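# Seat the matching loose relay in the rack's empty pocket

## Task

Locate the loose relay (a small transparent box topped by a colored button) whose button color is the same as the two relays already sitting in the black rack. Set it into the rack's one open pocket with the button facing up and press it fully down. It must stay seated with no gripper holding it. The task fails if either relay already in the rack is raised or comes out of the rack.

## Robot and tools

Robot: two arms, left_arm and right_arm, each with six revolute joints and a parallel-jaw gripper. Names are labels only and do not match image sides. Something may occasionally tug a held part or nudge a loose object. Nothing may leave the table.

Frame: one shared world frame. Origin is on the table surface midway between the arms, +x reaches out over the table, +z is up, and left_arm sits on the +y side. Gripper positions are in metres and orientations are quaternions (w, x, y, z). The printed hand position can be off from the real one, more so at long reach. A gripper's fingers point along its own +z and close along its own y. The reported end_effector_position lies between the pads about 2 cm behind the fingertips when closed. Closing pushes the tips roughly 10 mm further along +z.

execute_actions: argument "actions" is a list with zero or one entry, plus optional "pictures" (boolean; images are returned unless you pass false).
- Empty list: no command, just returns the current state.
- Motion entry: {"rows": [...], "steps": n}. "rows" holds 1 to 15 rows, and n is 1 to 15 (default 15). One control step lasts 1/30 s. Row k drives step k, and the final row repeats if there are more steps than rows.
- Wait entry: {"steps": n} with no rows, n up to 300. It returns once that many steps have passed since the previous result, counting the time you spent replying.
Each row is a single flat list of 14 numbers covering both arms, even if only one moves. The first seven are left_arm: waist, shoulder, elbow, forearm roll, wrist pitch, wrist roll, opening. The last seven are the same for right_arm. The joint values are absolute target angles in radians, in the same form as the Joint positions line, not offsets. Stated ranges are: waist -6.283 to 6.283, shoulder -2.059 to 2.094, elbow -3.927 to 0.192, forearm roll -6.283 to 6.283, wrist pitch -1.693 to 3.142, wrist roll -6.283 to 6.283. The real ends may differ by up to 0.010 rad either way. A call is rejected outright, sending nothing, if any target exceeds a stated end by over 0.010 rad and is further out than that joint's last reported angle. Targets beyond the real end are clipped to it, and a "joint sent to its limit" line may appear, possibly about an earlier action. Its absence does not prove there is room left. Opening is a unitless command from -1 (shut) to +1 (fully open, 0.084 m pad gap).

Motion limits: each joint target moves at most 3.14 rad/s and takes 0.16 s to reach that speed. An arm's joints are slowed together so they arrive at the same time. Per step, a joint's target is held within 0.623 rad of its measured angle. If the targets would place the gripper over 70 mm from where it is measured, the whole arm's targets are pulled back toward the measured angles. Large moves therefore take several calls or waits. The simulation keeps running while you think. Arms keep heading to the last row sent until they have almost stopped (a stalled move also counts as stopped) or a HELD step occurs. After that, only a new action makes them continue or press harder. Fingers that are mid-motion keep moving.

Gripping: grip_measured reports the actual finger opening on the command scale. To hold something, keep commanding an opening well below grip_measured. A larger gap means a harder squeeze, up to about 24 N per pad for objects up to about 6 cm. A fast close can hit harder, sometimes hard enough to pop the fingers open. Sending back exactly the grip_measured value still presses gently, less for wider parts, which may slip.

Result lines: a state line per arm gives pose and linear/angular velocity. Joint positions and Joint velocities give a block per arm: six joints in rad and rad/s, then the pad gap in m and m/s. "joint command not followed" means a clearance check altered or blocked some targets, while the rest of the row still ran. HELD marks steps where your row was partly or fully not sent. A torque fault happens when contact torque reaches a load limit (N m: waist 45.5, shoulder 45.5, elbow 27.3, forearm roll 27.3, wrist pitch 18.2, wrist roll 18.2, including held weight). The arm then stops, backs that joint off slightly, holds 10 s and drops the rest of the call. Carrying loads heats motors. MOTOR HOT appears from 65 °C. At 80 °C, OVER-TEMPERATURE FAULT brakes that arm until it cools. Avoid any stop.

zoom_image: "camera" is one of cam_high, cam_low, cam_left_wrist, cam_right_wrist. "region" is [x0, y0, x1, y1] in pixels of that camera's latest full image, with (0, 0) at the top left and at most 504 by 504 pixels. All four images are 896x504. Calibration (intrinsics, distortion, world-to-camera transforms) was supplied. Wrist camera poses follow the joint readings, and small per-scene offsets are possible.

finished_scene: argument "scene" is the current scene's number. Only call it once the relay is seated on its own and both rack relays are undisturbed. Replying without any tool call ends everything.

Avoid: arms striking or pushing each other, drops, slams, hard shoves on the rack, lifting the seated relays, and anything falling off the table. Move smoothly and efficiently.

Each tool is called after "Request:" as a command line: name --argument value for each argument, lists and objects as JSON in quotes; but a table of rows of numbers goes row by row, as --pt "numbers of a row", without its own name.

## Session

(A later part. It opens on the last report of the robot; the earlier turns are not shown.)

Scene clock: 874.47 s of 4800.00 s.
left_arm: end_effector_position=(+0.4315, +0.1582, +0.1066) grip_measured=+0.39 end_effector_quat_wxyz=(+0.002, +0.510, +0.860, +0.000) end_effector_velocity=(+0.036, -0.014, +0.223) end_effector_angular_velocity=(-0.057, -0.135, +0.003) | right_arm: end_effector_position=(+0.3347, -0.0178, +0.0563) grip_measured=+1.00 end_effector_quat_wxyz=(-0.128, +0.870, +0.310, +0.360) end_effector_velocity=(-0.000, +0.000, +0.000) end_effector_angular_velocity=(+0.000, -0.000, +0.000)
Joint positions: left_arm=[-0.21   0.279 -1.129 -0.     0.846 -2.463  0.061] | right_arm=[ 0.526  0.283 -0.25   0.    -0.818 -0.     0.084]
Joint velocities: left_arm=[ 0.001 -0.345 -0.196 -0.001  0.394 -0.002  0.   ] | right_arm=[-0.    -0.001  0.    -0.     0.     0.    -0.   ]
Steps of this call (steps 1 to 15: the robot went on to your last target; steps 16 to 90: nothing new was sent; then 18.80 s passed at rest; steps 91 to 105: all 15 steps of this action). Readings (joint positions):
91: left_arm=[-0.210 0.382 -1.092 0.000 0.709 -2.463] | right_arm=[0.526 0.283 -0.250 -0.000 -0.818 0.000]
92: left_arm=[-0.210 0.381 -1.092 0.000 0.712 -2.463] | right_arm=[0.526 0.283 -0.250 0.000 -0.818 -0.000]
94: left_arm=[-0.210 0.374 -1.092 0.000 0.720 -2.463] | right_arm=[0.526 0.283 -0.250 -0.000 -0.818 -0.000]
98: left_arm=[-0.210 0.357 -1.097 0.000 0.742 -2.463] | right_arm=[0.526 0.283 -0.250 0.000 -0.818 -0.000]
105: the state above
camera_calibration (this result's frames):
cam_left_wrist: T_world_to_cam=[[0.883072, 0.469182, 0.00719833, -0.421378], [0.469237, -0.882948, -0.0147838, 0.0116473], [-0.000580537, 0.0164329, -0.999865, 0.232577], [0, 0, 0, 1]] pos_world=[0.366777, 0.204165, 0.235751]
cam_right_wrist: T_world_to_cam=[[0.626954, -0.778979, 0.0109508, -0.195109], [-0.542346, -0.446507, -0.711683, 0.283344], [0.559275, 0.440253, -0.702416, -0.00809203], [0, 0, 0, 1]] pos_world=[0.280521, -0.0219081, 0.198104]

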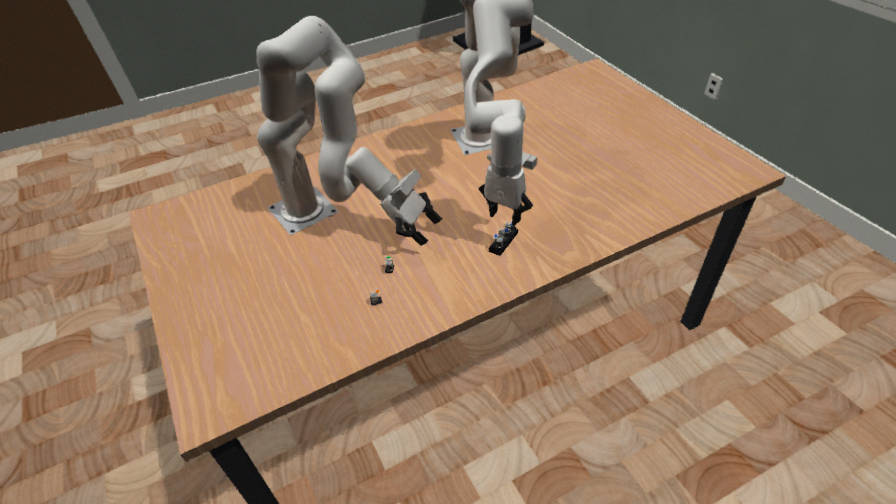

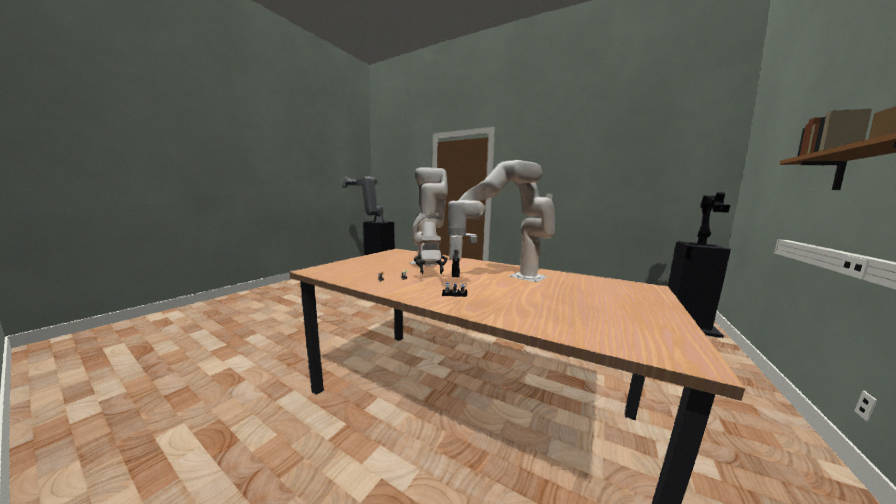

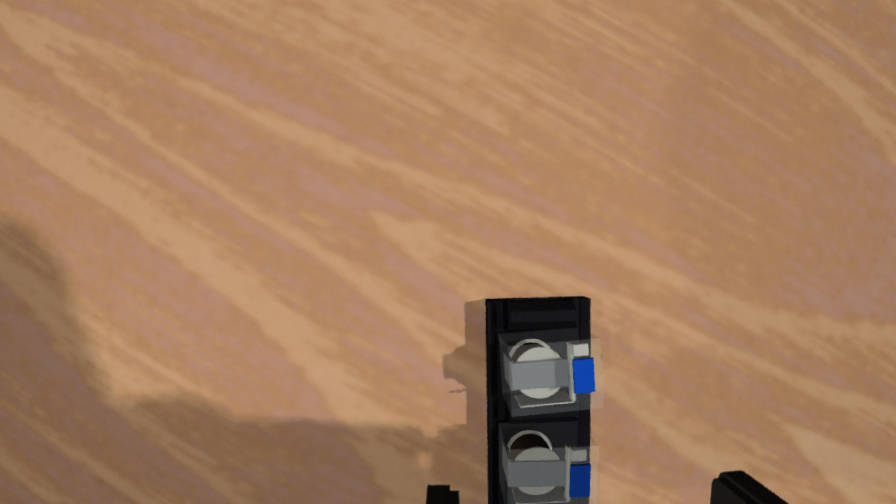

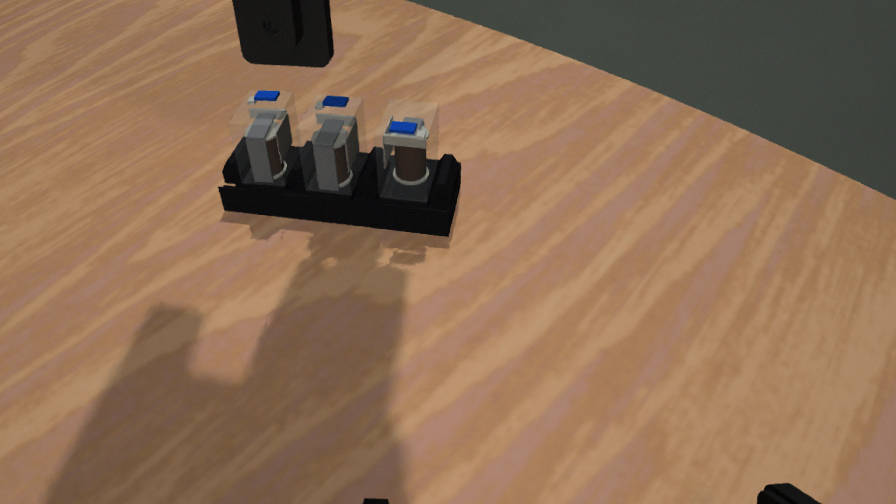

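Request:
execute_actions --actions '[]'

Request:
zoom_image --camera "cam_right_wrist" --region '[200, 60, 480, 250]'

Scene clock: 890.93 s of 4800.00 s.
left_arm: end_effector_position=(+0.4300, +0.1588, +0.1200) grip_measured=+0.39 end_effector_quat_wxyz=(+0.000, +0.510, +0.860, -0.000) end_effector_velocity=(-0.000, +0.000, -0.000) end_effector_angular_velocity=(+0.001, +0.001, +0.002) | right_arm: end_effector_position=(+0.3347, -0.0178, +0.0563) grip_measured=+1.00 end_effector_quat_wxyz=(-0.128, +0.870, +0.310, +0.360) end_effector_velocity=(+0.000, +0.000, +0.000) end_effector_angular_velocity=(-0.000, -0.001, -0.000)
Joint positions: left_arm=[-0.21   0.255 -1.139 -0.     0.884 -2.463  0.061] | right_arm=[ 0.526  0.283 -0.25  -0.    -0.818  0.     0.084]
Joint velocities: left_arm=[-0.    -0.     0.     0.     0.001 -0.002  0.   ] | right_arm=[ 0.     0.    -0.001  0.001 -0.001 -0.001 -0.   ]
Steps of this call (steps 1 to 30: the robot went on to your last target; steps 31 to 90: nothing new was sent; then 13.47 s passed at rest). Readings (joint positions):
1: left_arm=[-0.210 0.270 -1.135 -0.000 0.857 -2.463] | right_arm=[0.526 0.283 -0.250 -0.000 -0.818 -0.000]
2: left_arm=[-0.210 0.263 -1.138 -0.000 0.865 -2.463] | right_arm=[0.526 0.283 -0.250 0.000 -0.818 -0.000]
4: left_arm=[-0.210 0.259 -1.139 -0.000 0.875 -2.463] | right_arm=[0.526 0.283 -0.250 0.000 -0.818 -0.000]
8: left_arm=[-0.210 0.258 -1.138 0.000 0.882 -2.463] | right_arm=[0.526 0.283 -0.250 0.000 -0.818 0.000]
90: the state above
All arms were judged still, so your last target was given up. Only a new action makes them travel on or press farther. Fingers that are still opening or closing keep moving.
camera_calibration (this result's frames):
cam_left_wrist: T_world_to_cam=[[0.883103, 0.469154, 0.00491804, -0.420219], [0.469163, -0.882937, -0.0175701, 0.0134042], [-0.00390078, 0.0178236, -0.999834, 0.247138], [0, 0, 0, 1]] pos_world=[0.365772, 0.204578, 0.249399]
cam_right_wrist: T_world_to_cam=[[0.626954, -0.778979, 0.0109507, -0.195109], [-0.542346, -0.446507, -0.711682, 0.283344], [0.559275, 0.440253, -0.702416, -0.00809196], [0, 0, 0, 1]] pos_world=[0.280521, -0.0219081, 0.198104]

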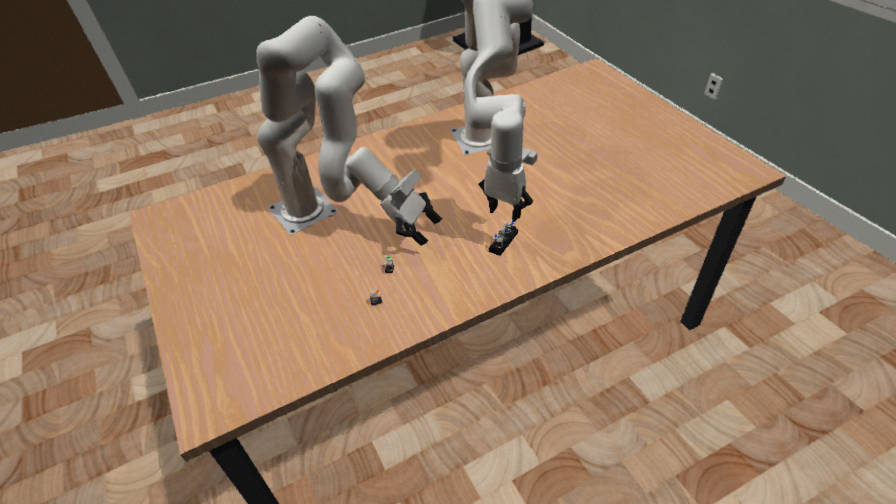

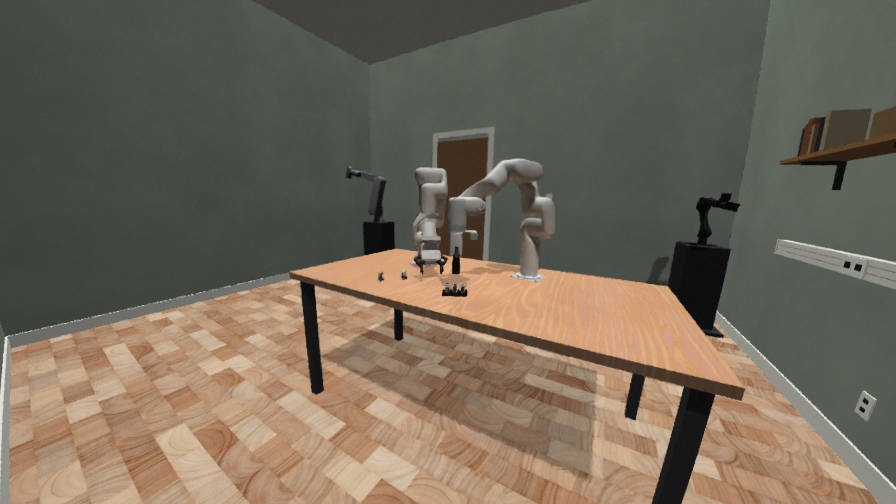

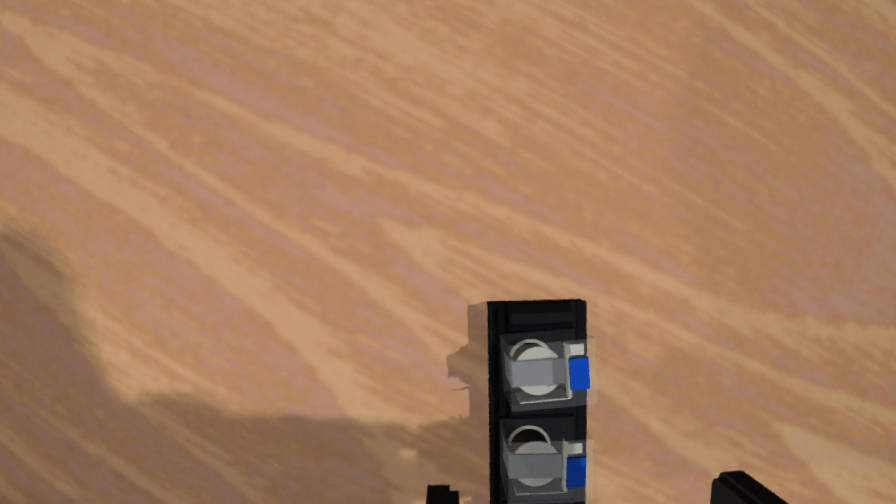

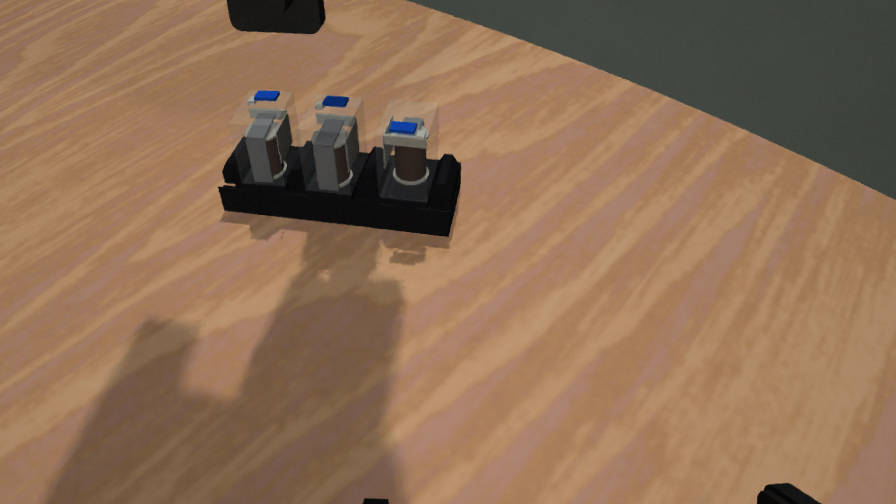

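Region (200, 60, 480, 250) of cam_right_wrist's 896x504 image, scaled by 1.800, with more detail than that image has; it fills the top 342 rows of this view, and the rest is white.

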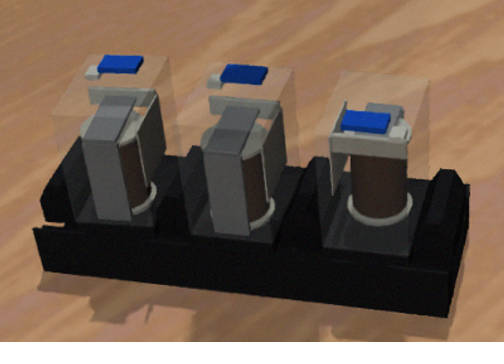

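Request:
finished_scene --scene 2

The scene is finished: the task was done.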